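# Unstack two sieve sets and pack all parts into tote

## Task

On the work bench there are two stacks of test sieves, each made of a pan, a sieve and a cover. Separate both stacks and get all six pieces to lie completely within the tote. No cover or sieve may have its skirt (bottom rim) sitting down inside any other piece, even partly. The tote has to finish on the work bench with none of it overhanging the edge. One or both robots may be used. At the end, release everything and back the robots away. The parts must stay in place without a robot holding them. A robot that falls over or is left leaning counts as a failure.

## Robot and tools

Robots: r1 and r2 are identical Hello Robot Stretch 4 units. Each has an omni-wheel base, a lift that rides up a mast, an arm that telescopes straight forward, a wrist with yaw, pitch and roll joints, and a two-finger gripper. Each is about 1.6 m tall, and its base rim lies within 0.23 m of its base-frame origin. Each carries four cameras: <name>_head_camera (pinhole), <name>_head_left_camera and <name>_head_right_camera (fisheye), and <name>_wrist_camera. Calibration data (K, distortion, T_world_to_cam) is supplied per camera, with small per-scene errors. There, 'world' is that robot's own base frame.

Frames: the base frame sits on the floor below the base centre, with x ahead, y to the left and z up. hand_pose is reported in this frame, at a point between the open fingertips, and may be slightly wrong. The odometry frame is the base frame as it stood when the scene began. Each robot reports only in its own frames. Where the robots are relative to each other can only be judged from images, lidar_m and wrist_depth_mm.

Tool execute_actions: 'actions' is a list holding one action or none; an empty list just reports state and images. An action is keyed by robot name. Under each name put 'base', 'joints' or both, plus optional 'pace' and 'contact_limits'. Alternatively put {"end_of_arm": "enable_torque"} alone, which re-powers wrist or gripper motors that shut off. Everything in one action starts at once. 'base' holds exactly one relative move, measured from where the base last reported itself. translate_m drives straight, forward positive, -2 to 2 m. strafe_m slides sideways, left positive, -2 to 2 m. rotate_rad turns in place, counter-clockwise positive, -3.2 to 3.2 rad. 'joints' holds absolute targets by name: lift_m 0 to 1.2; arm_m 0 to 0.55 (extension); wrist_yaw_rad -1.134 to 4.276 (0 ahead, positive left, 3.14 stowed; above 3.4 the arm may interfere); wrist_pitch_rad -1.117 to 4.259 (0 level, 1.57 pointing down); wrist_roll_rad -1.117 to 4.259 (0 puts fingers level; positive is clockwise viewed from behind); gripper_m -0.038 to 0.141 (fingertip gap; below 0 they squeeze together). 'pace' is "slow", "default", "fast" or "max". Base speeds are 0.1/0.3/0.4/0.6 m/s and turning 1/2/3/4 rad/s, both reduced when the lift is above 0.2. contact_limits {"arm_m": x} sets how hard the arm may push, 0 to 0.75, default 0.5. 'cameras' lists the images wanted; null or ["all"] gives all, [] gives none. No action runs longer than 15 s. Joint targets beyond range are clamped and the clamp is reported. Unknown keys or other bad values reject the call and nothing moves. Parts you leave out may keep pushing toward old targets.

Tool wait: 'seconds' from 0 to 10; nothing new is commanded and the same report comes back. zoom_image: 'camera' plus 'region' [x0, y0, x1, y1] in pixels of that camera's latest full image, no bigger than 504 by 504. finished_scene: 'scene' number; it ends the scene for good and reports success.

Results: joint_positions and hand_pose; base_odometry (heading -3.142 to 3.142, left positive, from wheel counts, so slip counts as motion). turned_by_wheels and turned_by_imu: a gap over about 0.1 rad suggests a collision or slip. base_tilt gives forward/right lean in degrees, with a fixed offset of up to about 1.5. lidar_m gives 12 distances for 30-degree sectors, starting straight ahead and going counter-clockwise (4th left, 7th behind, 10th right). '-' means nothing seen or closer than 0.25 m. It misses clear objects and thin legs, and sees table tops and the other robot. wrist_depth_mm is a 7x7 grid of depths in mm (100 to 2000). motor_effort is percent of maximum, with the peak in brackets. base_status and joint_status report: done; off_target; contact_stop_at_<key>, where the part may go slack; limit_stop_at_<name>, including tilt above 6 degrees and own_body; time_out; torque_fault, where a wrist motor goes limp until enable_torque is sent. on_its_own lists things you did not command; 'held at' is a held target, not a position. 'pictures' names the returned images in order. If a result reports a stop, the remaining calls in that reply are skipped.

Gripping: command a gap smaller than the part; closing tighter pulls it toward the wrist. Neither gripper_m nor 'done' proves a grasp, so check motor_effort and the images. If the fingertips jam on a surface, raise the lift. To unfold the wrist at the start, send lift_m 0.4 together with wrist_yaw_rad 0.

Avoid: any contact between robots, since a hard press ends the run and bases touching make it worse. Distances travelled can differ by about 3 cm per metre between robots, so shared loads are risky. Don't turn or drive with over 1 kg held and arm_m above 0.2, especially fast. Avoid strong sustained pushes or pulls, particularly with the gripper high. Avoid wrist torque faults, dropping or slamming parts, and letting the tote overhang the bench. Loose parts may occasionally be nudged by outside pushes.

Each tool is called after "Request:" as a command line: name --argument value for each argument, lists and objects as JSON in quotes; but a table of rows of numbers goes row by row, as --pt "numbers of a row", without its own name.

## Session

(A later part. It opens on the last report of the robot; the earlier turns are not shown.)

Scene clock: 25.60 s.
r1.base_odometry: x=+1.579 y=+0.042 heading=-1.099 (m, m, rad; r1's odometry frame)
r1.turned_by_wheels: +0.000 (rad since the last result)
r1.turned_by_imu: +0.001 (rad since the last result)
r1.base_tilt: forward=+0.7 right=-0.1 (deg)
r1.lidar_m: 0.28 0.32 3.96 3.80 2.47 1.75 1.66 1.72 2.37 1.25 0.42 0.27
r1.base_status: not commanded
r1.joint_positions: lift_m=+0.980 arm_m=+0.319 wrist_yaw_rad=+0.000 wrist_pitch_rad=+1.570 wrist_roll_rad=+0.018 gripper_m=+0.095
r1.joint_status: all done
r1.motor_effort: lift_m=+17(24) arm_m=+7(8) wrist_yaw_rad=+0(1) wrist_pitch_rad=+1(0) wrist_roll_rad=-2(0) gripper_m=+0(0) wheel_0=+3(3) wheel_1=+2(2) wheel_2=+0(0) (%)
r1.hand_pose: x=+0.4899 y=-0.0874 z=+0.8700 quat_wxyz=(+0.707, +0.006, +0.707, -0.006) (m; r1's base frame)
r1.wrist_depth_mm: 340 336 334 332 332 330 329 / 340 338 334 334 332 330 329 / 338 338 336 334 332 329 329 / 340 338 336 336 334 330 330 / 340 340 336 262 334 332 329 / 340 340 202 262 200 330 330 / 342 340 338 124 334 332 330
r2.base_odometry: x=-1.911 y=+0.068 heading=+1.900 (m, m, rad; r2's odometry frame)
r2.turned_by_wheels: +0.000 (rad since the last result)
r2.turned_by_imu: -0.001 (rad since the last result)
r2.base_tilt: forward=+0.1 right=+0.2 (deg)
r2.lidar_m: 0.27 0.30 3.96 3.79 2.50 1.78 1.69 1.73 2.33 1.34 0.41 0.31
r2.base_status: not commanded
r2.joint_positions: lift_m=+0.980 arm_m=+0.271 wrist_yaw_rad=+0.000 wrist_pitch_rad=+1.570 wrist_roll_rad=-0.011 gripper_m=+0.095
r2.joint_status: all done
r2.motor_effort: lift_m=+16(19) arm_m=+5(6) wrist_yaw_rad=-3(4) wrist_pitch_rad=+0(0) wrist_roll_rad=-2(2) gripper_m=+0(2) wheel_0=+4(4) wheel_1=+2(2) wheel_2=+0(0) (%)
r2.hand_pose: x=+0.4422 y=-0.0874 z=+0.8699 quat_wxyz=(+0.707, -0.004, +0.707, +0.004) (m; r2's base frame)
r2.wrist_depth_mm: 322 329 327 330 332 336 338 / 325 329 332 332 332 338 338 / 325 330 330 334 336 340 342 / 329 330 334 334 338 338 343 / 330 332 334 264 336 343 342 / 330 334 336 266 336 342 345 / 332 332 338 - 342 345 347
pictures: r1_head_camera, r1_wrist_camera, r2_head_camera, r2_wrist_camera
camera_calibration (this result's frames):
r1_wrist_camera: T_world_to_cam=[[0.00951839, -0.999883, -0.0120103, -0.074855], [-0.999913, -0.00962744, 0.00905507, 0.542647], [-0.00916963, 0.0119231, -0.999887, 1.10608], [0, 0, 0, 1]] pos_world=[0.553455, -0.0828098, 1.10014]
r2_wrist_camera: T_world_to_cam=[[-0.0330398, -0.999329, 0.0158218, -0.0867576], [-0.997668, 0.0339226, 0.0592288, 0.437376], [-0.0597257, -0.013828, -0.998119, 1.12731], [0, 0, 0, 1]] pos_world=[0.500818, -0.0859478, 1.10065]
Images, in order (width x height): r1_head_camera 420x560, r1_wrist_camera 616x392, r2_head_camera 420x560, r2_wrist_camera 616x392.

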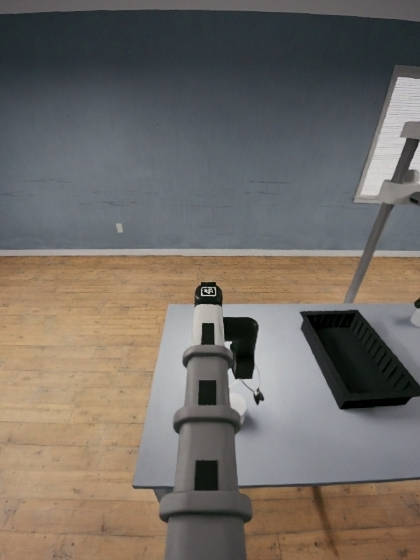

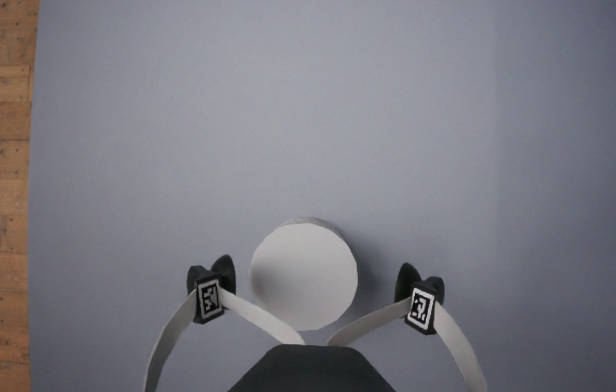

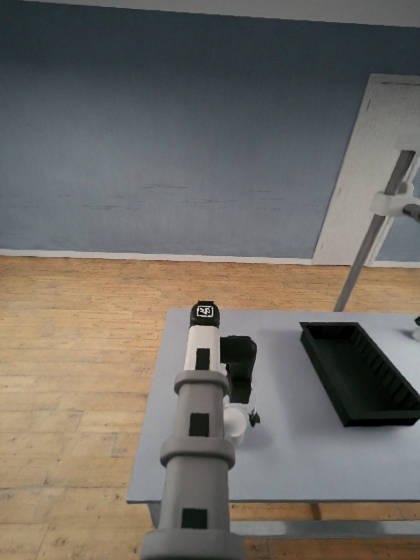

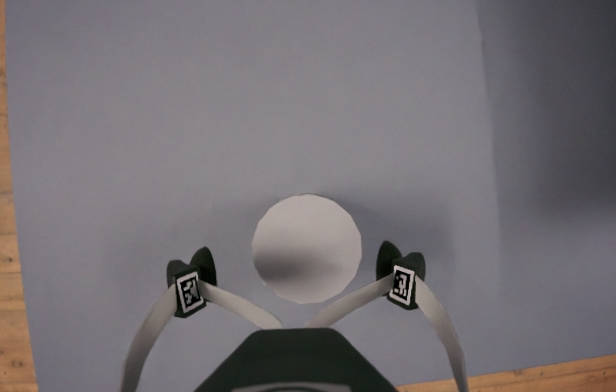

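Request:
execute_actions --actions '[{"r1":{"base":{"strafe_m":0.009}},"r2":{"base":{"strafe_m":-0.008}}}]' --cameras '[]'

Request:
execute_actions --actions '[{"r1":{"joints":{"lift_m":0.95}},"r2":{"joints":{"lift_m":0.945}}}]' --cameras '["r1_head_right_camera","r1_wrist_camera","r2_wrist_camera"]'

Request:
zoom_image --camera "r1_head_right_camera" --region '[300, 280, 380, 340]'

Request:
execute_actions --actions '[{"r1":{"joints":{"gripper_m":0.06}},"r2":{"joints":{"gripper_m":0.06}}}]' --cameras '["r1_head_right_camera","r1_wrist_camera","r2_wrist_camera"]'

Scene clock: 28.07 s.
r1.base_odometry: x=+1.587 y=+0.046 heading=-1.099 (m, m, rad; r1's odometry frame)
r1.turned_by_wheels: +0.000 (rad since the last result)
r1.turned_by_imu: +0.001 (rad since the last result)
r1.base_tilt: forward=+0.6 right=+0.0 (deg)
r1.lidar_m: 0.27 0.31 3.96 3.78 2.44 1.74 1.68 1.72 2.35 1.25 0.43 0.30
r1.base_status: done
r1.joint_positions: lift_m=+0.980 arm_m=+0.319 wrist_yaw_rad=+0.000 wrist_pitch_rad=+1.570 wrist_roll_rad=+0.018 gripper_m=+0.095
r1.joint_status: not commanded
r1.motor_effort: lift_m=+18(17) arm_m=+7(7) wrist_yaw_rad=-2(1) wrist_pitch_rad=+1(1) wrist_roll_rad=+0(1) gripper_m=+1(1) wheel_0=-3(11) wheel_1=+4(9) wheel_2=+0(1) (%)
r1.hand_pose: x=+0.4899 y=-0.0874 z=+0.8700 quat_wxyz=(+0.707, +0.006, +0.707, -0.006) (m; r1's base frame)
r1.wrist_depth_mm: 338 336 336 334 330 329 329 / 340 336 336 334 332 329 329 / 340 338 336 334 332 330 329 / 340 338 336 332 332 332 330 / 340 338 336 262 334 332 330 / 342 338 202 262 200 332 330 / 342 340 336 124 334 332 330
r2.base_odometry: x=-1.904 y=+0.070 heading=+1.900 (m, m, rad; r2's odometry frame)
r2.turned_by_wheels: +0.000 (rad since the last result)
r2.turned_by_imu: +0.000 (rad since the last result)
r2.base_tilt: forward=+0.0 right=+0.3 (deg)
r2.lidar_m: 0.27 0.29 3.97 3.78 2.52 1.80 1.67 1.74 2.34 1.34 0.42 0.28
r2.base_status: done
r2.joint_positions: lift_m=+0.980 arm_m=+0.271 wrist_yaw_rad=+0.000 wrist_pitch_rad=+1.570 wrist_roll_rad=-0.011 gripper_m=+0.095
r2.joint_status: not commanded
r2.motor_effort: lift_m=+16(16) arm_m=+5(5) wrist_yaw_rad=-3(3) wrist_pitch_rad=+0(0) wrist_roll_rad=-2(2) gripper_m=-2(1) wheel_0=+3(12) wheel_1=-1(10) wheel_2=+0(1) (%)
r2.hand_pose: x=+0.4422 y=-0.0874 z=+0.8699 quat_wxyz=(+0.707, -0.004, +0.707, +0.004) (m; r2's base frame)
r2.wrist_depth_mm: 327 327 325 332 330 334 338 / 327 327 330 332 334 336 338 / 329 329 330 332 336 340 340 / 329 330 332 332 334 342 342 / 330 332 332 264 340 343 343 / 330 334 334 264 338 343 343 / 334 334 334 - 342 345 345
pictures: none
No camera images: the call's "cameras" was empty. Leave "cameras" out to get every camera's image.

Scene clock: 29.03 s.
r1.base_odometry: x=+1.587 y=+0.046 heading=-1.099 (m, m, rad; r1's odometry frame)
r1.turned_by_wheels: +0.000 (rad since the last result)
r1.turned_by_imu: +0.000 (rad since the last result)
r1.base_tilt: forward=+0.7 right=-0.1 (deg)
r1.lidar_m: 0.28 0.29 3.96 3.77 2.47 1.72 1.65 1.72 2.35 1.25 0.41 0.31
r1.base_status: not commanded
r1.joint_positions: lift_m=+0.950 arm_m=+0.319 wrist_yaw_rad=+0.000 wrist_pitch_rad=+1.570 wrist_roll_rad=+0.018 gripper_m=+0.095
r1.joint_status: all done
r1.motor_effort: lift_m=+18(18) arm_m=+7(7) wrist_yaw_rad=-1(1) wrist_pitch_rad=+0(1) wrist_roll_rad=-1(0) gripper_m=+0(1) wheel_0=-3(3) wheel_1=+4(4) wheel_2=+0(0) (%)
r1.hand_pose: x=+0.4899 y=-0.0874 z=+0.8400 quat_wxyz=(+0.707, +0.006, +0.707, -0.006) (m; r1's base frame)
r1.wrist_depth_mm: 307 306 304 303 301 300 298 / 309 306 304 303 301 300 298 / 309 306 304 304 301 300 300 / 309 307 306 304 301 301 300 / 310 307 304 232 303 301 301 / 310 309 202 231 200 300 301 / 310 309 307 123 304 303 301
r2.base_odometry: x=-1.904 y=+0.070 heading=+1.900 (m, m, rad; r2's odometry frame)
r2.turned_by_wheels: +0.000 (rad since the last result)
r2.turned_by_imu: +0.000 (rad since the last result)
r2.base_tilt: forward=+0.0 right=+0.3 (deg)
r2.lidar_m: 0.27 0.30 3.95 3.80 2.48 1.78 1.68 1.74 2.33 1.36 0.43 0.29
r2.base_status: not commanded
r2.joint_positions: lift_m=+0.945 arm_m=+0.271 wrist_yaw_rad=+0.000 wrist_pitch_rad=+1.570 wrist_roll_rad=-0.011 gripper_m=+0.095
r2.joint_status: all done
r2.motor_effort: lift_m=+16(15) arm_m=+5(5) wrist_yaw_rad=-3(3) wrist_pitch_rad=+0(0) wrist_roll_rad=-2(2) gripper_m=+3(1) wheel_0=+3(3) wheel_1=-1(1) wheel_2=+0(0) (%)
r2.hand_pose: x=+0.4422 y=-0.0874 z=+0.8349 quat_wxyz=(+0.707, -0.004, +0.707, +0.004) (m; r2's base frame)
r2.wrist_depth_mm: 291 291 294 294 300 301 301 / 294 296 296 298 300 304 303 / 294 296 298 300 301 304 306 / 293 297 298 297 301 304 306 / 296 297 226 227 301 306 309 / 297 297 227 228 303 306 309 / 300 298 303 - 306 309 309
pictures: r1_head_right_camera, r1_wrist_camera, r2_wrist_camera
camera_calibration (this result's frames):
r1_wrist_camera: T_world_to_cam=[[0.00951844, -0.999883, -0.0120103, -0.0752154], [-0.999913, -0.0096275, 0.00905507, 0.54292], [-0.00916963, 0.0119231, -0.999887, 1.07607], [0, 0, 0, 1]] pos_world=[0.553456, -0.0828098, 1.07013]
r2_wrist_camera: T_world_to_cam=[[-0.0330402, -0.999329, 0.0158218, -0.0862037], [-0.997668, 0.033923, 0.0592288, 0.43945], [-0.0597257, -0.013828, -0.998119, 1.09238], [0, 0, 0, 1]] pos_world=[0.500821, -0.0859478, 1.06566]
Images, in order (width x height): r1_head_right_camera 420x672, r1_wrist_camera 616x392, r2_wrist_camera 616x392.

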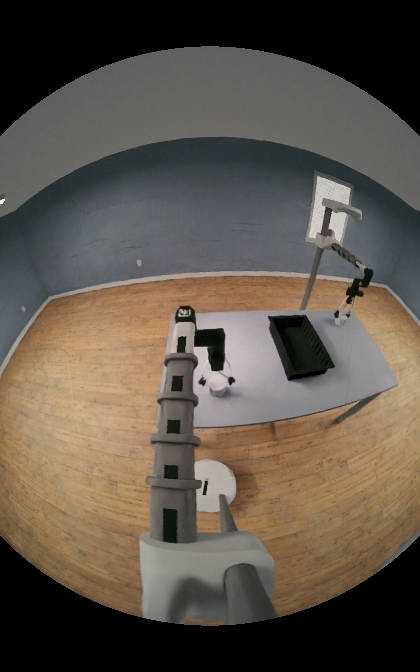

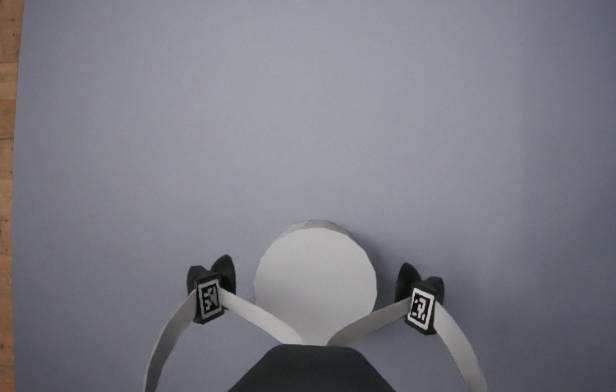

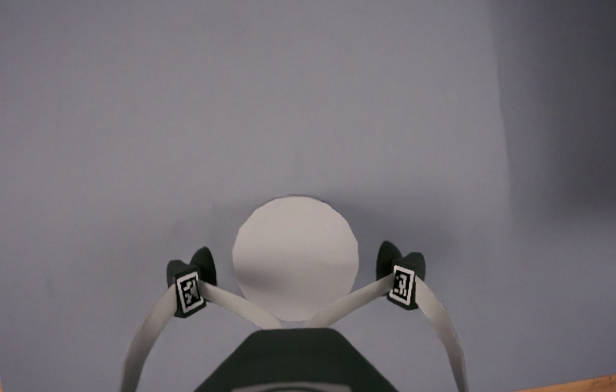

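Region (300, 280, 380, 340) of r1_head_right_camera's 420x672 image, scaled by 6.300, with more detail than that image has; it fills the top 378 rows of this view, and the rest is white.

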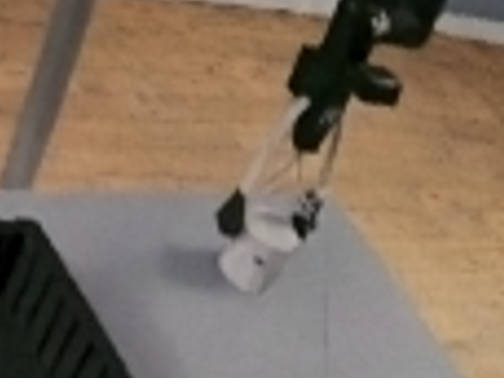

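Scene clock: 30.20 s.
r1.base_odometry: x=+1.587 y=+0.046 heading=-1.099 (m, m, rad; r1's odometry frame)
r1.turned_by_wheels: +0.000 (rad since the last result)
r1.turned_by_imu: +0.000 (rad since the last result)
r1.base_tilt: forward=+0.8 right=-0.2 (deg)
r1.lidar_m: 0.27 0.30 3.94 3.77 2.41 1.74 1.66 1.71 2.39 1.23 0.41 0.28
r1.base_status: not commanded
r1.joint_positions: lift_m=+0.950 arm_m=+0.319 wrist_yaw_rad=+0.000 wrist_pitch_rad=+1.570 wrist_roll_rad=+0.018 gripper_m=+0.060
r1.joint_status: all done
r1.motor_effort: lift_m=+17(17) arm_m=+7(7) wrist_yaw_rad=-1(1) wrist_pitch_rad=-3(0) wrist_roll_rad=+0(1) gripper_m=-3(4) wheel_0=-3(3) wheel_1=+4(4) wheel_2=+0(0) (%)
r1.hand_pose: x=+0.4899 y=-0.0874 z=+0.8400 quat_wxyz=(+0.707, +0.006, +0.707, -0.006) (m; r1's base frame)
r1.wrist_depth_mm: 309 307 304 303 301 300 298 / 307 306 304 303 301 300 298 / 307 306 306 304 301 300 300 / 309 309 306 304 303 301 300 / 309 309 306 232 303 301 300 / 310 309 196 232 202 301 300 / 310 309 307 120 301 301 301
r2.base_odometry: x=-1.904 y=+0.070 heading=+1.900 (m, m, rad; r2's odometry frame)
r2.turned_by_wheels: +0.000 (rad since the last result)
r2.turned_by_imu: +0.000 (rad since the last result)
r2.base_tilt: forward=-0.2 right=+0.3 (deg)
r2.lidar_m: 0.26 0.27 4.00 3.80 2.50 1.79 1.67 1.74 2.33 1.34 0.42 0.31
r2.base_status: not commanded
r2.joint_positions: lift_m=+0.945 arm_m=+0.271 wrist_yaw_rad=+0.000 wrist_pitch_rad=+1.570 wrist_roll_rad=-0.011 gripper_m=+0.060
r2.joint_status: all done
r2.motor_effort: lift_m=+16(16) arm_m=+5(5) wrist_yaw_rad=-3(3) wrist_pitch_rad=+0(0) wrist_roll_rad=-1(2) gripper_m=-6(4) wheel_0=+3(3) wheel_1=-1(1) wheel_2=+0(0) (%)
r2.hand_pose: x=+0.4422 y=-0.0874 z=+0.8349 quat_wxyz=(+0.707, -0.004, +0.707, +0.004) (m; r2's base frame)
r2.wrist_depth_mm: 293 293 296 293 298 301 304 / 291 296 297 297 300 300 304 / 293 297 297 300 298 303 306 / 294 296 300 300 303 303 306 / 294 298 226 228 301 306 303 / 297 298 200 229 202 307 307 / 298 298 303 - 306 307 310
pictures: r1_head_right_camera, r1_wrist_camera, r2_wrist_camera
camera_calibration (this result's frames):
r1_wrist_camera: T_world_to_cam=[[0.00951833, -0.999883, -0.0120103, -0.0752154], [-0.999913, -0.00962738, 0.00905507, 0.54292], [-0.00916963, 0.0119231, -0.999887, 1.07607], [0, 0, 0, 1]] pos_world=[0.553456, -0.0828098, 1.07013]
r2_wrist_camera: T_world_to_cam=[[-0.0330397, -0.999329, 0.0158218, -0.0862039], [-0.997668, 0.0339225, 0.0592289, 0.43945], [-0.0597259, -0.013828, -0.998119, 1.09238], [0, 0, 0, 1]] pos_world=[0.500821, -0.0859478, 1.06566]
Images, in order (width x height): r1_head_right_camera 420x672, r1_wrist_camera 616x392, r2_wrist_camera 616x392.

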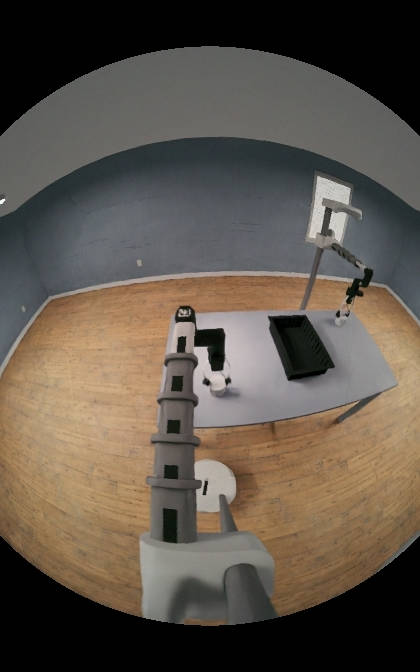

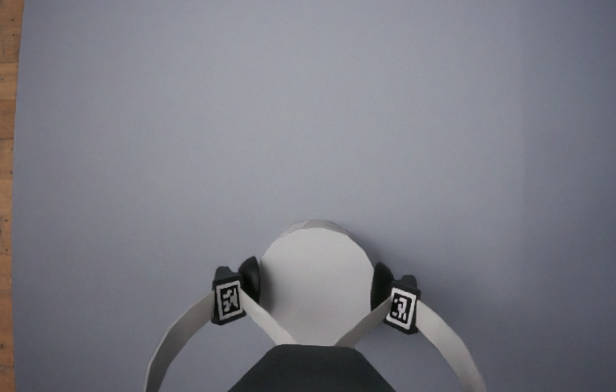

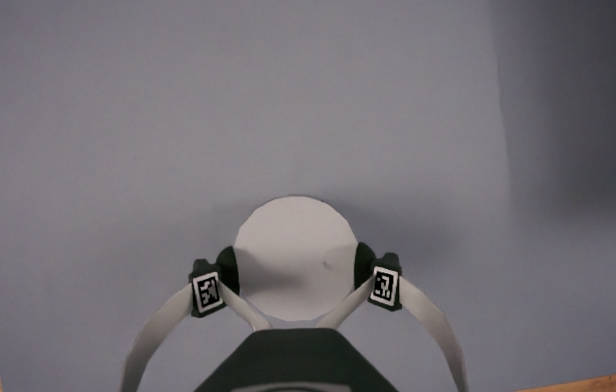

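Request:
execute_actions --actions '[{"r1":{"joints":{"lift_m":0.99},"pace":"slow"},"r2":{"joints":{"lift_m":0.985},"pace":"slow"}}]' --cameras '["r1_head_right_camera","r2_head_right_camera","r1_wrist_camera","r2_wrist_camera"]'

Request:
zoom_image --camera "r1_head_right_camera" --region '[300, 280, 380, 340]'

Request:
zoom_image --camera "r2_head_right_camera" --region '[300, 290, 380, 350]'

Scene clock: 32.20 s.
r1.base_odometry: x=+1.587 y=+0.046 heading=-1.099 (m, m, rad; r1's odometry frame)
r1.turned_by_wheels: +0.000 (rad since the last result)
r1.turned_by_imu: +0.000 (rad since the last result)
r1.base_tilt: forward=+0.8 right=-0.1 (deg)
r1.lidar_m: 0.28 0.30 3.96 3.78 2.43 1.75 1.66 1.73 2.34 1.22 0.42 0.31
r1.base_status: not commanded
r1.joint_positions: lift_m=+0.990 arm_m=+0.319 wrist_yaw_rad=+0.000 wrist_pitch_rad=+1.570 wrist_roll_rad=+0.018 gripper_m=+0.060
r1.joint_status: all done
r1.motor_effort: lift_m=+24(27) arm_m=+7(7) wrist_yaw_rad=-2(1) wrist_pitch_rad=+0(0) wrist_roll_rad=+0(0) gripper_m=-3(5) wheel_0=-3(3) wheel_1=+4(4) wheel_2=+0(0) (%)
r1.hand_pose: x=+0.4899 y=-0.0874 z=+0.8794 quat_wxyz=(+0.707, +0.006, +0.707, -0.006) (m; r1's base frame)
r1.wrist_depth_mm: 349 345 343 343 340 338 336 / 347 347 343 343 342 340 336 / 349 347 343 343 342 340 340 / 347 347 345 343 342 342 340 / 349 347 345 271 342 340 340 / 349 349 202 271 196 342 340 / 351 349 347 123 343 342 340
r2.base_odometry: x=-1.904 y=+0.070 heading=+1.900 (m, m, rad; r2's odometry frame)
r2.turned_by_wheels: +0.000 (rad since the last result)
r2.turned_by_imu: -0.001 (rad since the last result)
r2.base_tilt: forward=-0.1 right=+0.2 (deg)
r2.lidar_m: 0.25 0.29 3.98 3.78 2.53 1.78 1.68 1.75 2.34 1.34 0.43 0.30
r2.base_status: not commanded
r2.joint_positions: lift_m=+0.985 arm_m=+0.271 wrist_yaw_rad=+0.000 wrist_pitch_rad=+1.570 wrist_roll_rad=-0.011 gripper_m=+0.060
r2.joint_status: all done
r2.motor_effort: lift_m=+21(23) arm_m=+5(5) wrist_yaw_rad=-3(3) wrist_pitch_rad=+0(1) wrist_roll_rad=-2(1) gripper_m=-2(5) wheel_0=+3(3) wheel_1=-1(1) wheel_2=+0(0) (%)
r2.hand_pose: x=+0.4422 y=-0.0874 z=+0.8745 quat_wxyz=(+0.707, -0.004, +0.707, +0.004) (m; r2's base frame)
r2.wrist_depth_mm: 329 330 332 336 338 338 340 / 329 334 334 336 340 340 343 / 332 334 336 342 340 343 343 / 334 334 338 340 342 345 347 / 334 338 342 268 343 347 349 / 336 338 198 268 343 345 349 / 338 340 340 - 345 349 351
pictures: r1_head_right_camera, r1_wrist_camera, r2_head_right_camera, r2_wrist_camera
camera_calibration (this result's frames):
r1_wrist_camera: T_world_to_cam=[[0.00951825, -0.999883, -0.0120103, -0.0747421], [-0.999913, -0.0096273, 0.00905507, 0.542565], [-0.00916963, 0.0119231, -0.999887, 1.11547], [0, 0, 0, 1]] pos_world=[0.553457, -0.0828098, 1.10954]
r2_wrist_camera: T_world_to_cam=[[-0.0330401, -0.999329, 0.0158218, -0.0868298], [-0.997668, 0.0339229, 0.0592288, 0.437108], [-0.0597257, -0.013828, -0.998119, 1.13188], [0, 0, 0, 1]] pos_world=[0.500822, -0.0859478, 1.10523]
Images, in order (width x height): r1_head_right_camera 420x672, r1_wrist_camera 616x392, r2_head_right_camera 420x672, r2_wrist_camera 616x392.

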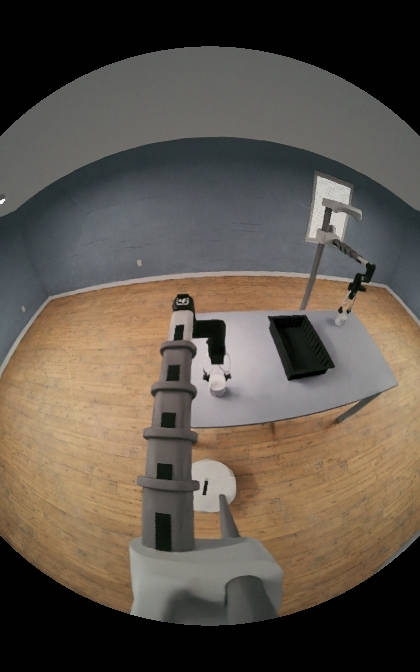

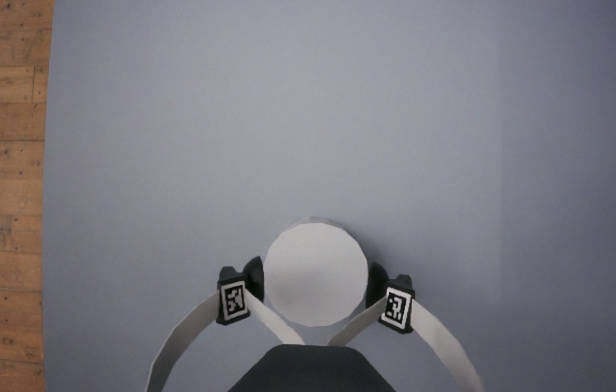

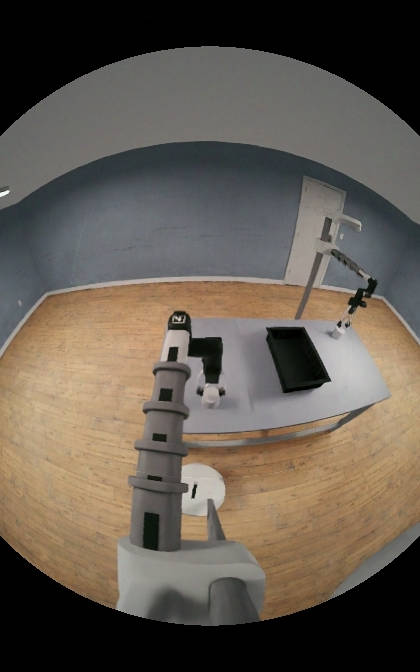

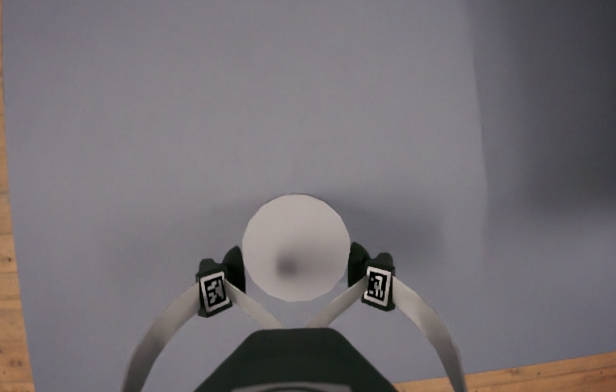

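Region (300, 280, 380, 340) of r1_head_right_camera's 420x672 image, scaled by 6.300, with more detail than that image has; it fills the top 378 rows of this view, and the rest is white.

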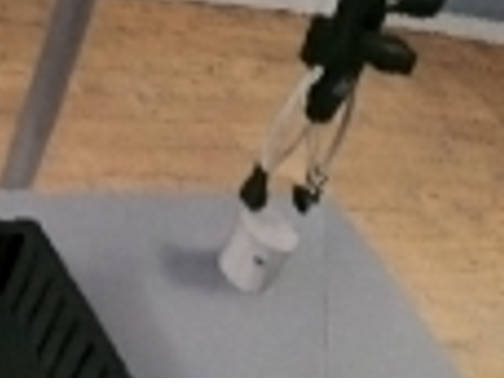

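Region (300, 290, 380, 350) of r2_head_right_camera's 420x672 image, scaled by 6.300, with more detail than that image has; it fills the top 378 rows of this view, and the rest is white.

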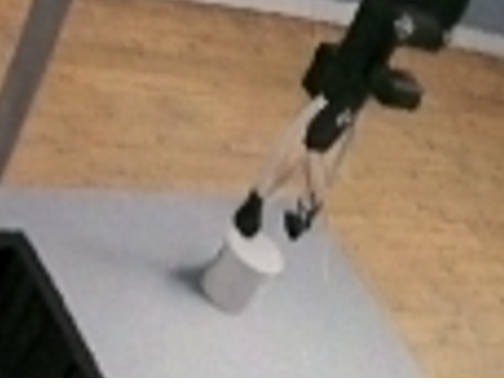

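Request:
execute_actions --actions '[{"r1":{"joints":{"gripper_m":0.095,"lift_m":0.97,"arm_m":0.314}},"r2":{"joints":{"gripper_m":0.095,"lift_m":0.97,"arm_m":0.275}}}]' --cameras '[]'

Request:
execute_actions --actions '[{"r1":{"joints":{"lift_m":0.932}},"r2":{"joints":{"lift_m":0.935}}}]' --cameras '[]'

Request:
execute_actions --actions '[{"r1":{"joints":{"gripper_m":0.045}},"r2":{"joints":{"gripper_m":0.045}}}]' --cameras '["r1_wrist_camera","r2_wrist_camera"]'

Request:
execute_actions --actions '[{"r1":{"joints":{"lift_m":0.98},"pace":"slow"},"r2":{"joints":{"lift_m":0.98},"pace":"slow"}}]' --cameras '["r1_head_right_camera","r2_head_right_camera","r1_wrist_camera","r2_wrist_camera"]'

Request:
zoom_image --camera "r1_head_right_camera" --region '[300, 280, 380, 340]'

Request:
zoom_image --camera "r2_head_right_camera" --region '[300, 290, 380, 350]'

Scene clock: 35.10 s.
r1.base_odometry: x=+1.587 y=+0.046 heading=-1.099 (m, m, rad; r1's odometry frame)
r1.turned_by_wheels: +0.000 (rad since the last result)
r1.turned_by_imu: +0.001 (rad since the last result)
r1.base_tilt: forward=+0.6 right=+0.0 (deg)
r1.lidar_m: 0.26 0.29 3.95 3.79 2.41 1.72 1.66 1.75 2.35 1.24 0.43 0.30
r1.base_status: not commanded
r1.joint_positions: lift_m=+0.970 arm_m=+0.315 wrist_yaw_rad=+0.000 wrist_pitch_rad=+1.570 wrist_roll_rad=+0.018 gripper_m=+0.095
r1.joint_status: all done
r1.motor_effort: lift_m=+17(22) arm_m=-7(8) wrist_yaw_rad=+0(1) wrist_pitch_rad=+0(2) wrist_roll_rad=-1(0) gripper_m=-2(3) wheel_0=-3(3) wheel_1=+4(4) wheel_2=+0(0) (%)
r1.hand_pose: x=+0.4864 y=-0.0874 z=+0.8600 quat_wxyz=(+0.707, +0.006, +0.707, -0.006) (m; r1's base frame)
r1.wrist_depth_mm: 329 327 324 322 322 319 319 / 327 327 324 325 322 319 319 / 329 327 325 324 322 322 319 / 329 329 325 324 322 320 319 / 330 327 325 252 322 320 317 / 329 329 202 251 200 322 320 / 330 329 329 124 324 322 320
r2.base_odometry: x=-1.904 y=+0.070 heading=+1.900 (m, m, rad; r2's odometry frame)
r2.turned_by_wheels: +0.000 (rad since the last result)
r2.turned_by_imu: -0.001 (rad since the last result)
r2.base_tilt: forward=+0.0 right=+0.3 (deg)
r2.lidar_m: 0.28 0.29 3.98 3.79 2.52 1.79 1.66 1.76 2.34 1.34 0.43 0.28
r2.base_status: not commanded
r2.joint_positions: lift_m=+0.970 arm_m=+0.274 wrist_yaw_rad=+0.000 wrist_pitch_rad=+1.570 wrist_roll_rad=-0.011 gripper_m=+0.095
r2.joint_status: all done
r2.motor_effort: lift_m=+16(21) arm_m=+5(5) wrist_yaw_rad=-2(2) wrist_pitch_rad=+0(0) wrist_roll_rad=-2(2) gripper_m=-1(1) wheel_0=+3(3) wheel_1=-1(1) wheel_2=+0(0) (%)
r2.hand_pose: x=+0.4452 y=-0.0874 z=+0.8599 quat_wxyz=(+0.707, -0.004, +0.707, +0.004) (m; r2's base frame)
r2.wrist_depth_mm: 314 319 320 324 322 325 330 / 317 319 322 320 327 327 327 / 315 320 322 324 324 329 332 / 319 322 325 325 329 329 329 / 320 322 322 253 327 330 334 / 324 324 327 255 329 332 336 / 322 325 327 - 332 334 336
pictures: none
No camera images: the call's "cameras" was empty. Leave "cameras" out to get every camera's image.

Scene clock: 36.10 s.
r1.base_odometry: x=+1.587 y=+0.046 heading=-1.099 (m, m, rad; r1's odometry frame)
r1.turned_by_wheels: +0.000 (rad since the last result)
r1.turned_by_imu: +0.000 (rad since the last result)
r1.base_tilt: forward=+0.7 right=-0.1 (deg)
r1.lidar_m: 0.28 0.30 3.96 3.77 2.45 1.72 1.65 1.73 2.34 1.20 0.43 0.30
r1.base_status: not commanded
r1.joint_positions: lift_m=+0.932 arm_m=+0.315 wrist_yaw_rad=+0.000 wrist_pitch_rad=+1.570 wrist_roll_rad=+0.018 gripper_m=+0.095
r1.joint_status: all done
r1.motor_effort: lift_m=+17(17) arm_m=-7(7) wrist_yaw_rad=-1(0) wrist_pitch_rad=-1(1) wrist_roll_rad=+0(1) gripper_m=-2(1) wheel_0=-3(3) wheel_1=+4(4) wheel_2=+0(0) (%)
r1.hand_pose: x=+0.4864 y=-0.0874 z=+0.8220 quat_wxyz=(+0.707, +0.006, +0.707, -0.006) (m; r1's base frame)
r1.wrist_depth_mm: 290 287 287 285 285 281 282 / 289 289 287 286 283 282 279 / 290 289 287 286 285 282 282 / 290 290 287 286 285 283 281 / 291 290 289 213 285 283 282 / 293 290 202 213 200 285 282 / 291 289 289 124 287 285 282
r2.base_odometry: x=-1.904 y=+0.070 heading=+1.900 (m, m, rad; r2's odometry frame)
r2.turned_by_wheels: +0.000 (rad since the last result)
r2.turned_by_imu: +0.000 (rad since the last result)
r2.base_tilt: forward=-0.1 right=+0.2 (deg)
r2.lidar_m: 0.27 0.29 3.96 3.79 2.52 1.81 1.67 1.75 2.30 1.34 0.42 0.28
r2.base_status: not commanded
r2.joint_positions: lift_m=+0.935 arm_m=+0.274 wrist_yaw_rad=+0.000 wrist_pitch_rad=+1.570 wrist_roll_rad=-0.011 gripper_m=+0.095
r2.joint_status: all done
r2.motor_effort: lift_m=+16(13) arm_m=+5(5) wrist_yaw_rad=-2(2) wrist_pitch_rad=+0(0) wrist_roll_rad=-2(2) gripper_m=+0(0) wheel_0=+3(3) wheel_1=-1(1) wheel_2=+0(0) (%)
r2.hand_pose: x=+0.4452 y=-0.0874 z=+0.8249 quat_wxyz=(+0.707, -0.004, +0.707, +0.004) (m; r2's base frame)
r2.wrist_depth_mm: 281 283 287 286 287 290 291 / 282 282 286 289 289 290 291 / 283 287 286 287 290 293 294 / 285 287 287 289 293 293 297 / 286 289 219 218 293 297 297 / 287 287 217 219 294 296 297 / 289 290 291 - 294 297 300
pictures: none
No camera images: the call's "cameras" was empty. Leave "cameras" out to get every camera's image.

Scene clock: 37.43 s.
r1.base_odometry: x=+1.587 y=+0.046 heading=-1.099 (m, m, rad; r1's odometry frame)
r1.turned_by_wheels: +0.000 (rad since the last result)
r1.turned_by_imu: +0.000 (rad since the last result)
r1.base_tilt: forward=+0.6 right=-0.2 (deg)
r1.lidar_m: 0.28 0.30 3.96 3.79 2.44 1.71 1.65 1.74 2.36 1.24 0.40 0.30
r1.base_status: not commanded
r1.joint_positions: lift_m=+0.932 arm_m=+0.315 wrist_yaw_rad=+0.000 wrist_pitch_rad=+1.570 wrist_roll_rad=+0.018 gripper_m=+0.045
r1.joint_status: all done
r1.motor_effort: lift_m=+17(17) arm_m=-7(7) wrist_yaw_rad=+0(1) wrist_pitch_rad=+0(0) wrist_roll_rad=+0(0) gripper_m=-12(9) wheel_0=-3(2) wheel_1=+4(4) wheel_2=+0(0) (%)
r1.hand_pose: x=+0.4864 y=-0.0874 z=+0.8220 quat_wxyz=(+0.707, +0.006, +0.707, -0.006) (m; r1's base frame)
r1.wrist_depth_mm: 290 287 286 285 283 282 279 / 290 287 287 285 283 282 282 / 290 287 286 285 283 282 282 / 290 289 286 286 285 282 282 / 290 290 287 202 285 283 283 / 291 290 203 203 198 283 283 / 291 291 289 122 286 282 282
r2.base_odometry: x=-1.904 y=+0.070 heading=+1.900 (m, m, rad; r2's odometry frame)
r2.turned_by_wheels: +0.000 (rad since the last result)
r2.turned_by_imu: +0.000 (rad since the last result)
r2.base_tilt: forward=-0.1 right=+0.3 (deg)
r2.lidar_m: 0.28 0.30 3.97 3.79 2.50 1.78 1.67 1.72 2.34 1.34 0.43 0.31
r2.base_status: not commanded
r2.joint_positions: lift_m=+0.935 arm_m=+0.274 wrist_yaw_rad=+0.000 wrist_pitch_rad=+1.570 wrist_roll_rad=-0.011 gripper_m=+0.045
r2.joint_status: all done
r2.motor_effort: lift_m=+16(16) arm_m=+5(5) wrist_yaw_rad=-3(3) wrist_pitch_rad=+0(0) wrist_roll_rad=-2(2) gripper_m=-16(21) wheel_0=+3(3) wheel_1=-1(1) wheel_2=+0(0) (%)
r2.hand_pose: x=+0.4452 y=-0.0874 z=+0.8249 quat_wxyz=(+0.707, -0.004, +0.707, +0.004) (m; r2's base frame)
r2.wrist_depth_mm: 279 283 285 286 287 287 291 / 283 283 285 286 289 291 293 / 283 287 287 287 289 293 293 / 286 286 289 290 291 294 296 / 286 286 212 212 294 296 297 / 286 287 208 212 213 297 298 / 287 286 291 - 297 297 298
pictures: r1_wrist_camera, r2_wrist_camera
camera_calibration (this result's frames):
r1_wrist_camera: T_world_to_cam=[[0.00948239, -0.999883, -0.0120109, -0.0753804], [-0.999912, -0.0095922, 0.00911824, 0.539567], [-0.00923239, 0.0119234, -0.999886, 1.0581], [0, 0, 0, 1]] pos_world=[0.550003, -0.082812, 1.05215]
r2_wrist_camera: T_world_to_cam=[[-0.0330606, -0.999328, 0.0158222, -0.0859378], [-0.997667, 0.0339436, 0.0592398, 0.443018], [-0.0597371, -0.0138268, -0.998118, 1.08258], [0, 0, 0, 1]] pos_world=[0.503814, -0.0859491, 1.05566]
Images, in order (width x height): r1_wrist_camera 616x392, r2_wrist_camera 616x392.

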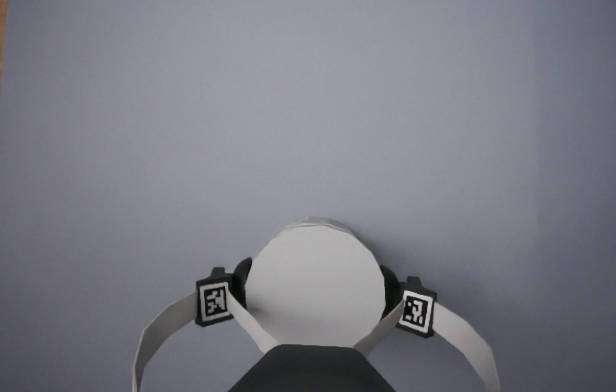

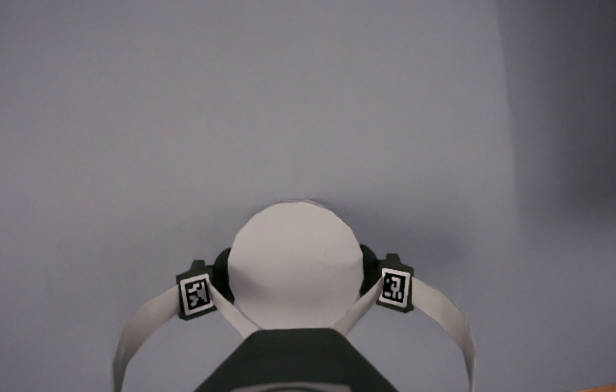

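Scene clock: 38.70 s.
r1.base_odometry: x=+1.587 y=+0.046 heading=-1.099 (m, m, rad; r1's odometry frame)
r1.turned_by_wheels: +0.000 (rad since the last result)
r1.turned_by_imu: +0.000 (rad since the last result)
r1.base_tilt: forward=+0.7 right=+0.0 (deg)
r1.lidar_m: 0.26 0.32 3.94 3.79 2.46 1.70 1.66 1.74 2.36 1.27 0.41 0.30
r1.base_status: not commanded
r1.joint_positions: lift_m=+0.980 arm_m=+0.315 wrist_yaw_rad=+0.000 wrist_pitch_rad=+1.570 wrist_roll_rad=+0.018 gripper_m=+0.045
r1.joint_status: all done
r1.motor_effort: lift_m=+25(26) arm_m=-7(7) wrist_yaw_rad=+1(1) wrist_pitch_rad=-1(1) wrist_roll_rad=+1(2) gripper_m=-10(14) wheel_0=-3(3) wheel_1=+4(4) wheel_2=+0(0) (%)
r1.hand_pose: x=+0.4864 y=-0.0874 z=+0.8694 quat_wxyz=(+0.707, +0.006, +0.707, -0.006) (m; r1's base frame)
r1.wrist_depth_mm: 338 336 334 334 330 329 325 / 338 338 334 332 330 330 327 / 336 336 334 334 332 329 329 / 340 340 336 332 332 330 329 / 340 338 336 203 332 330 329 / 340 338 203 202 197 330 330 / 340 340 336 122 332 330 329
r2.base_odometry: x=-1.904 y=+0.070 heading=+1.900 (m, m, rad; r2's odometry frame)
r2.turned_by_wheels: +0.000 (rad since the last result)
r2.turned_by_imu: +0.000 (rad since the last result)
r2.base_tilt: forward=-0.1 right=+0.3 (deg)
r2.lidar_m: 0.28 0.30 3.97 3.78 2.52 1.77 1.68 1.70 2.31 1.34 0.42 0.29
r2.base_status: not commanded
r2.joint_positions: lift_m=+0.980 arm_m=+0.274 wrist_yaw_rad=+0.000 wrist_pitch_rad=+1.570 wrist_roll_rad=-0.011 gripper_m=+0.045
r2.joint_status: all done
r2.motor_effort: lift_m=+21(24) arm_m=+5(5) wrist_yaw_rad=-3(3) wrist_pitch_rad=+0(0) wrist_roll_rad=-2(2) gripper_m=-17(18) wheel_0=+3(3) wheel_1=-1(1) wheel_2=+0(0) (%)
r2.hand_pose: x=+0.4452 y=-0.0874 z=+0.8695 quat_wxyz=(+0.707, -0.004, +0.707, +0.004) (m; r2's base frame)
r2.wrist_depth_mm: 324 325 329 329 332 334 336 / 325 329 329 332 334 336 340 / 327 329 332 336 334 338 342 / 329 330 330 332 340 338 340 / 330 330 211 212 338 338 343 / 330 332 207 213 213 342 340 / 332 334 338 - 342 345 345
pictures: r1_head_right_camera, r1_wrist_camera, r2_head_right_camera, r2_wrist_camera
camera_calibration (this result's frames):
r1_wrist_camera: T_world_to_cam=[[0.0094822, -0.999883, -0.0120109, -0.0748115], [-0.999912, -0.00959201, 0.00911836, 0.539134], [-0.0092325, 0.0119234, -0.999886, 1.10544], [0, 0, 0, 1]] pos_world=[0.550002, -0.082812, 1.0995]
r2_wrist_camera: T_world_to_cam=[[-0.0330609, -0.999328, 0.0158222, -0.0866425], [-0.997667, 0.0339438, 0.0592397, 0.440381], [-0.059737, -0.0138268, -0.998118, 1.12705], [0, 0, 0, 1]] pos_world=[0.503815, -0.0859491, 1.10021]
Images, in order (width x height): r1_head_right_camera 420x672, r1_wrist_camera 616x392, r2_head_right_camera 420x672, r2_wrist_camera 616x392.

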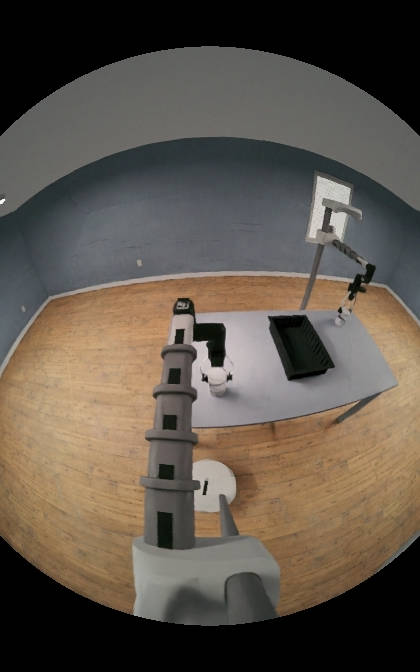

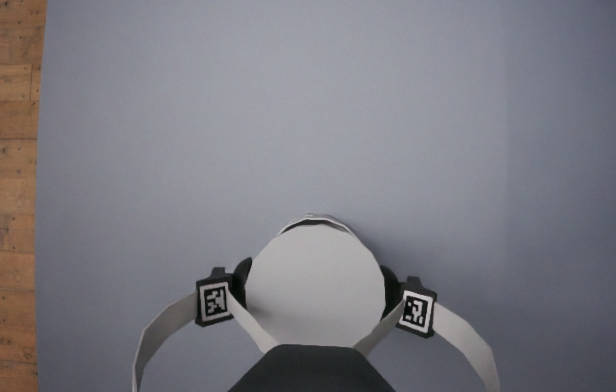

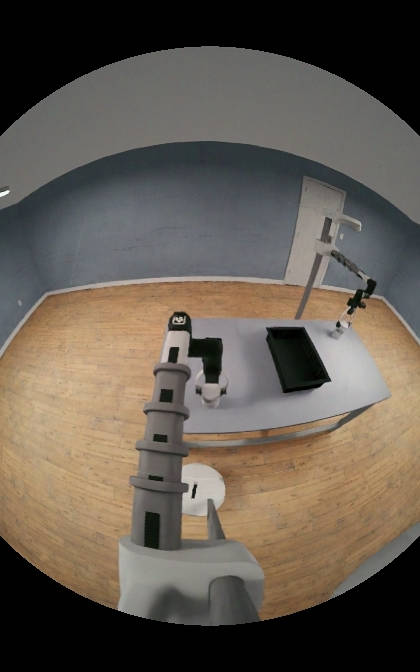

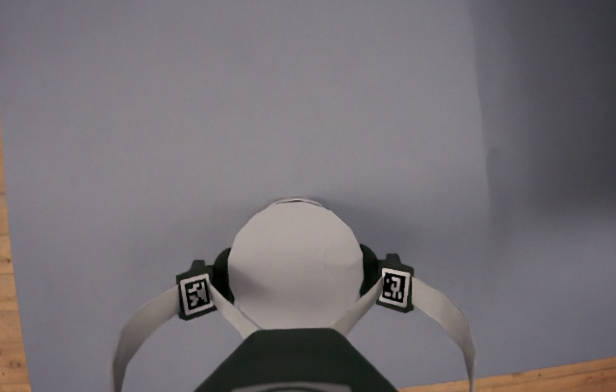

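Region (300, 280, 380, 340) of r1_head_right_camera's 420x672 image, scaled by 6.300, with more detail than that image has; it fills the top 378 rows of this view, and the rest is white.

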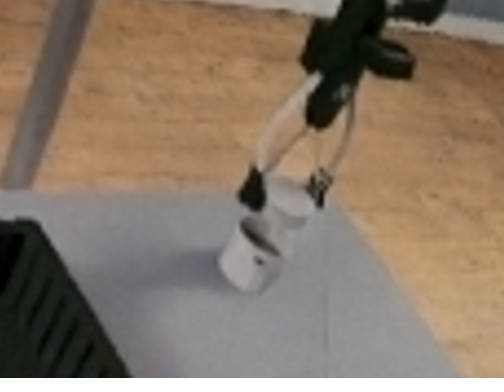

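Region (300, 290, 380, 350) of r2_head_right_camera's 420x672 image, scaled by 6.300, with more detail than that image has; it fills the top 378 rows of this view, and the rest is white.

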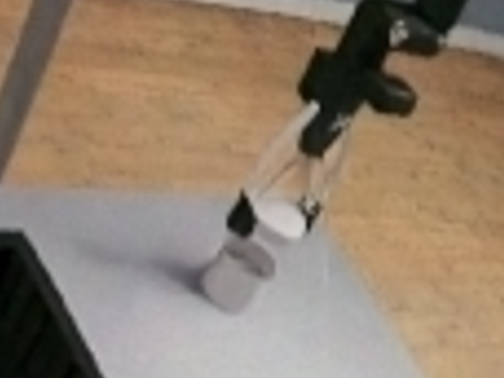

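Request:
execute_actions --actions '[{"r1":{"base":{"strafe_m":-0.43},"joints":{"lift_m":1.06,"arm_m":0.38}},"r2":{"base":{"strafe_m":-0.43},"joints":{"lift_m":1.06,"arm_m":0.36}}}]' --cameras '["r1_head_right_camera","r1_wrist_camera","r2_wrist_camera"]'

Scene clock: 42.53 s.
r1.base_odometry: x=+1.204 y=-0.150 heading=-1.099 (m, m, rad; r1's odometry frame)
r1.turned_by_wheels: +0.000 (rad since the last result)
r1.turned_by_imu: +0.001 (rad since the last result)
r1.base_tilt: forward=+0.8 right=-0.1 (deg)
r1.lidar_m: 0.28 0.28 0.41 4.21 2.38 1.76 1.65 1.72 2.37 4.49 0.43 0.28
r1.base_status: done
r1.joint_positions: lift_m=+1.060 arm_m=+0.379 wrist_yaw_rad=+0.000 wrist_pitch_rad=+1.570 wrist_roll_rad=+0.018 gripper_m=+0.045
r1.joint_status: all done
r1.motor_effort: lift_m=+24(27) arm_m=+7(8) wrist_yaw_rad=-1(0) wrist_pitch_rad=-1(1) wrist_roll_rad=-1(0) gripper_m=-11(11) wheel_0=+3(9) wheel_1=-1(11) wheel_2=+0(3) (%)
r1.hand_pose: x=+0.5499 y=-0.0874 z=+0.9495 quat_wxyz=(+0.707, +0.006, +0.707, -0.006) (m; r1's base frame)
r1.wrist_depth_mm: 418 415 415 410 410 355 407 / 421 415 415 410 410 355 407 / 421 418 415 413 410 359 410 / 421 418 418 410 410 359 407 / 421 421 418 203 410 359 407 / 421 421 203 203 197 324 413 / 424 421 415 122 413 413 410
r2.base_odometry: x=-1.497 y=+0.209 heading=+1.900 (m, m, rad; r2's odometry frame)
r2.turned_by_wheels: +0.000 (rad since the last result)
r2.turned_by_imu: +0.000 (rad since the last result)
r2.base_tilt: forward=+0.0 right=+0.2 (deg)
r2.lidar_m: 0.27 0.29 0.43 4.21 2.48 1.78 1.69 1.72 2.36 4.49 0.44 0.32
r2.base_status: done
r2.joint_positions: lift_m=+1.060 arm_m=+0.359 wrist_yaw_rad=+0.000 wrist_pitch_rad=+1.570 wrist_roll_rad=-0.011 gripper_m=+0.045
r2.joint_status: all done
r2.motor_effort: lift_m=+20(22) arm_m=+5(6) wrist_yaw_rad=-2(3) wrist_pitch_rad=+0(0) wrist_roll_rad=-1(2) gripper_m=-18(17) wheel_0=+4(11) wheel_1=+0(11) wheel_2=+0(0) (%)
r2.hand_pose: x=+0.5302 y=-0.0874 z=+0.9496 quat_wxyz=(+0.707, -0.004, +0.707, +0.004) (m; r2's base frame)
r2.wrist_depth_mm: 404 404 402 410 410 368 421 / 407 407 404 407 415 377 418 / 407 410 407 410 413 370 424 / 404 413 410 410 415 379 427 / 413 415 211 211 415 364 424 / 410 410 208 212 213 427 424 / 413 415 415 - 421 421 427
pictures: r1_head_right_camera, r1_wrist_camera, r2_wrist_camera
camera_calibration (this result's frames):
r1_wrist_camera: T_world_to_cam=[[0.00952518, -0.999882, -0.0120109, -0.074475], [-0.999912, -0.00963491, 0.00911133, 0.60187], [-0.00922598, 0.011923, -0.999886, 1.18611], [0, 0, 0, 1]] pos_world=[0.613469, -0.0828093, 1.1796]
r2_wrist_camera: T_world_to_cam=[[-0.0330179, -0.999329, 0.0158243, -0.0851242], [-0.997664, 0.0339019, 0.0593039, 0.520372], [-0.0598007, -0.0138293, -0.998115, 1.21208], [0, 0, 0, 1]] pos_world=[0.588829, -0.0859466, 1.18028]
Images, in order (width x height): r1_head_right_camera 420x672, r1_wrist_camera 616x392, r2_wrist_camera 616x392.

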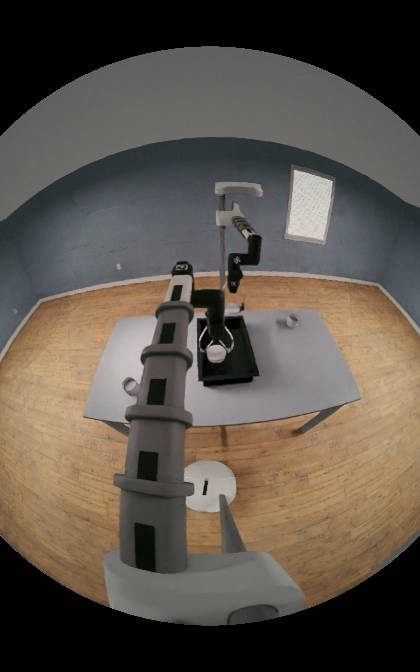

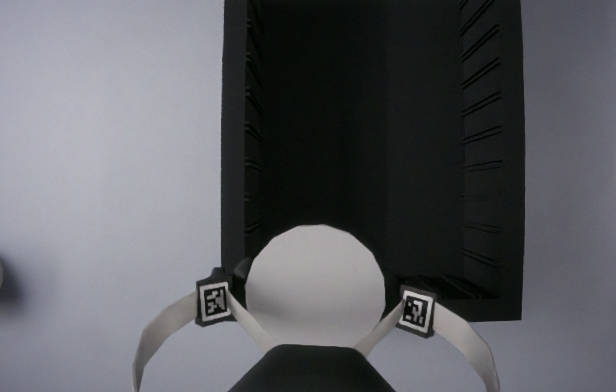

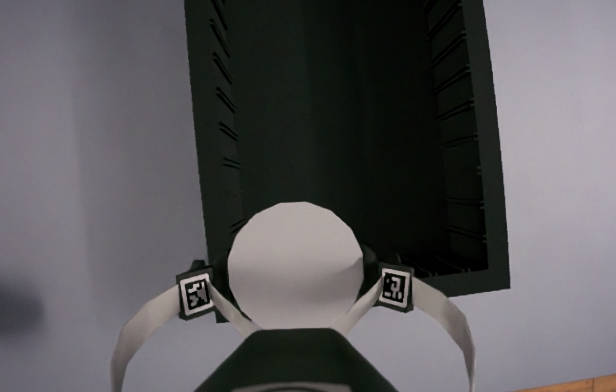

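Request:
execute_actions --actions '[{"r1":{"joints":{"lift_m":1.0,"arm_m":0.434,"wrist_roll_rad":-1.1}},"r2":{"joints":{"lift_m":1.0,"arm_m":0.407,"wrist_roll_rad":-1.1}}}]' --cameras '["r1_head_right_camera","r1_wrist_camera","r2_wrist_camera"]'

Request:
zoom_image --camera "r1_head_right_camera" --region '[150, 240, 310, 400]'

Scene clock: 47.43 s.
r1.base_odometry: x=+1.204 y=-0.150 heading=-1.099 (m, m, rad; r1's odometry frame)
r1.turned_by_wheels: +0.000 (rad since the last result)
r1.turned_by_imu: +0.001 (rad since the last result)
r1.base_tilt: forward=+0.7 right=+0.0 (deg)
r1.lidar_m: 0.27 0.31 0.43 4.19 2.41 1.75 1.66 1.71 2.33 4.49 0.42 0.30
r1.base_status: not commanded
r1.joint_positions: lift_m=+1.000 arm_m=+0.433 wrist_yaw_rad=+0.000 wrist_pitch_rad=+1.570 wrist_roll_rad=-1.099 gripper_m=+0.045
r1.joint_status: all done
r1.motor_effort: lift_m=+18(24) arm_m=+7(8) wrist_yaw_rad=+0(0) wrist_pitch_rad=+0(1) wrist_roll_rad=-2(4) gripper_m=-10(12) wheel_0=+3(3) wheel_1=-1(1) wheel_2=+0(0) (%)
r1.hand_pose: x=+0.6039 y=-0.0874 z=+0.8900 quat_wxyz=(+0.603, -0.369, +0.603, +0.369) (m; r1's base frame)
r1.wrist_depth_mm: 359 359 355 353 349 349 259 / 359 359 355 355 351 263 330 / 359 357 355 355 320 347 343 / 359 357 267 351 349 347 347 / 362 359 325 203 349 347 347 / 359 359 203 202 197 349 345 / 732 359 272 122 347 327 300
r2.base_odometry: x=-1.497 y=+0.209 heading=+1.900 (m, m, rad; r2's odometry frame)
r2.turned_by_wheels: +0.000 (rad since the last result)
r2.turned_by_imu: -0.001 (rad since the last result)
r2.base_tilt: forward=+0.1 right=+0.2 (deg)
r2.lidar_m: 0.28 0.31 0.43 4.21 2.47 1.76 1.69 1.73 2.32 4.50 0.43 0.31
r2.base_status: not commanded
r2.joint_positions: lift_m=+1.000 arm_m=+0.406 wrist_yaw_rad=+0.000 wrist_pitch_rad=+1.570 wrist_roll_rad=-1.100 gripper_m=+0.045
r2.joint_status: all done
r2.motor_effort: lift_m=+16(20) arm_m=+5(7) wrist_yaw_rad=-3(2) wrist_pitch_rad=+1(1) wrist_roll_rad=-3(7) gripper_m=-14(14) wheel_0=+4(4) wheel_1=+0(0) wheel_2=+0(0) (%)
r2.hand_pose: x=+0.5772 y=-0.0874 z=+0.8899 quat_wxyz=(+0.603, -0.370, +0.603, +0.369) (m; r2's base frame)
r2.wrist_depth_mm: 340 342 343 349 353 271 300 / 340 345 349 349 266 353 334 / 343 347 351 264 355 353 359 / 347 349 263 349 357 357 362 / 347 265 211 212 357 364 231 / 349 349 207 213 213 359 315 / 732 355 268 - 359 296 277
pictures: r1_head_right_camera, r1_wrist_camera, r2_wrist_camera
camera_calibration (this result's frames):
r1_wrist_camera: T_world_to_cam=[[0.902692, -0.430138, -0.0113225, -0.565852], [-0.430049, -0.902755, 0.00951652, 0.233853], [-0.0143149, -0.00372126, -0.999891, 1.12884], [0, 0, 0, 1]] pos_world=[0.627517, -0.0280819, 1.12008]
r2_wrist_camera: T_world_to_cam=[[0.870217, -0.492394, 0.0164144, -0.560155], [-0.492435, -0.8683, 0.0596819, 0.199975], [-0.0151344, -0.0600192, -0.998082, 1.1255], [0, 0, 0, 1]] pos_world=[0.602965, -0.034627, 1.12061]
Images, in order (width x height): r1_head_right_camera 420x672, r1_wrist_camera 616x392, r2_wrist_camera 616x392.

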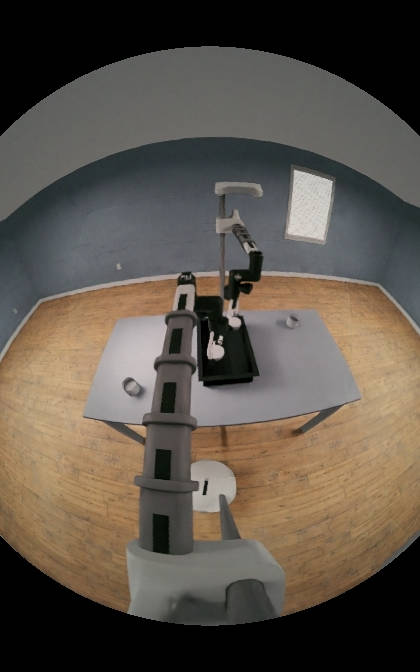

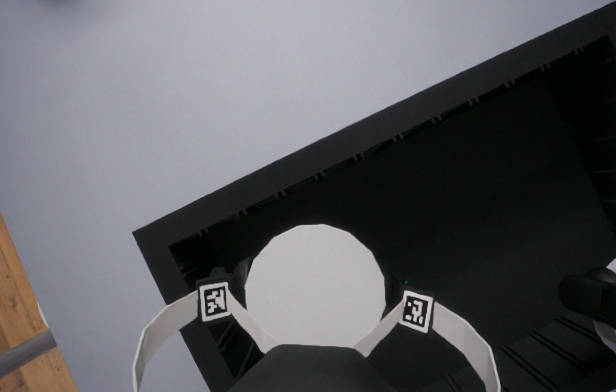

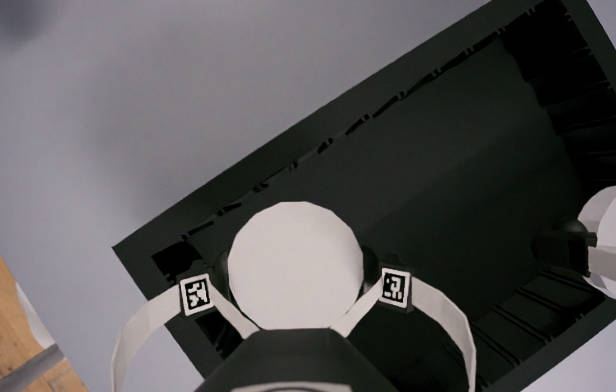

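Region (150, 240, 310, 400) of r1_head_right_camera's 420x672 image, scaled by 3.150, with more detail than that image has.

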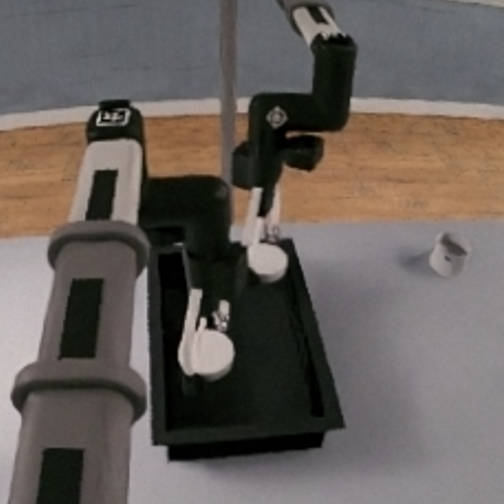

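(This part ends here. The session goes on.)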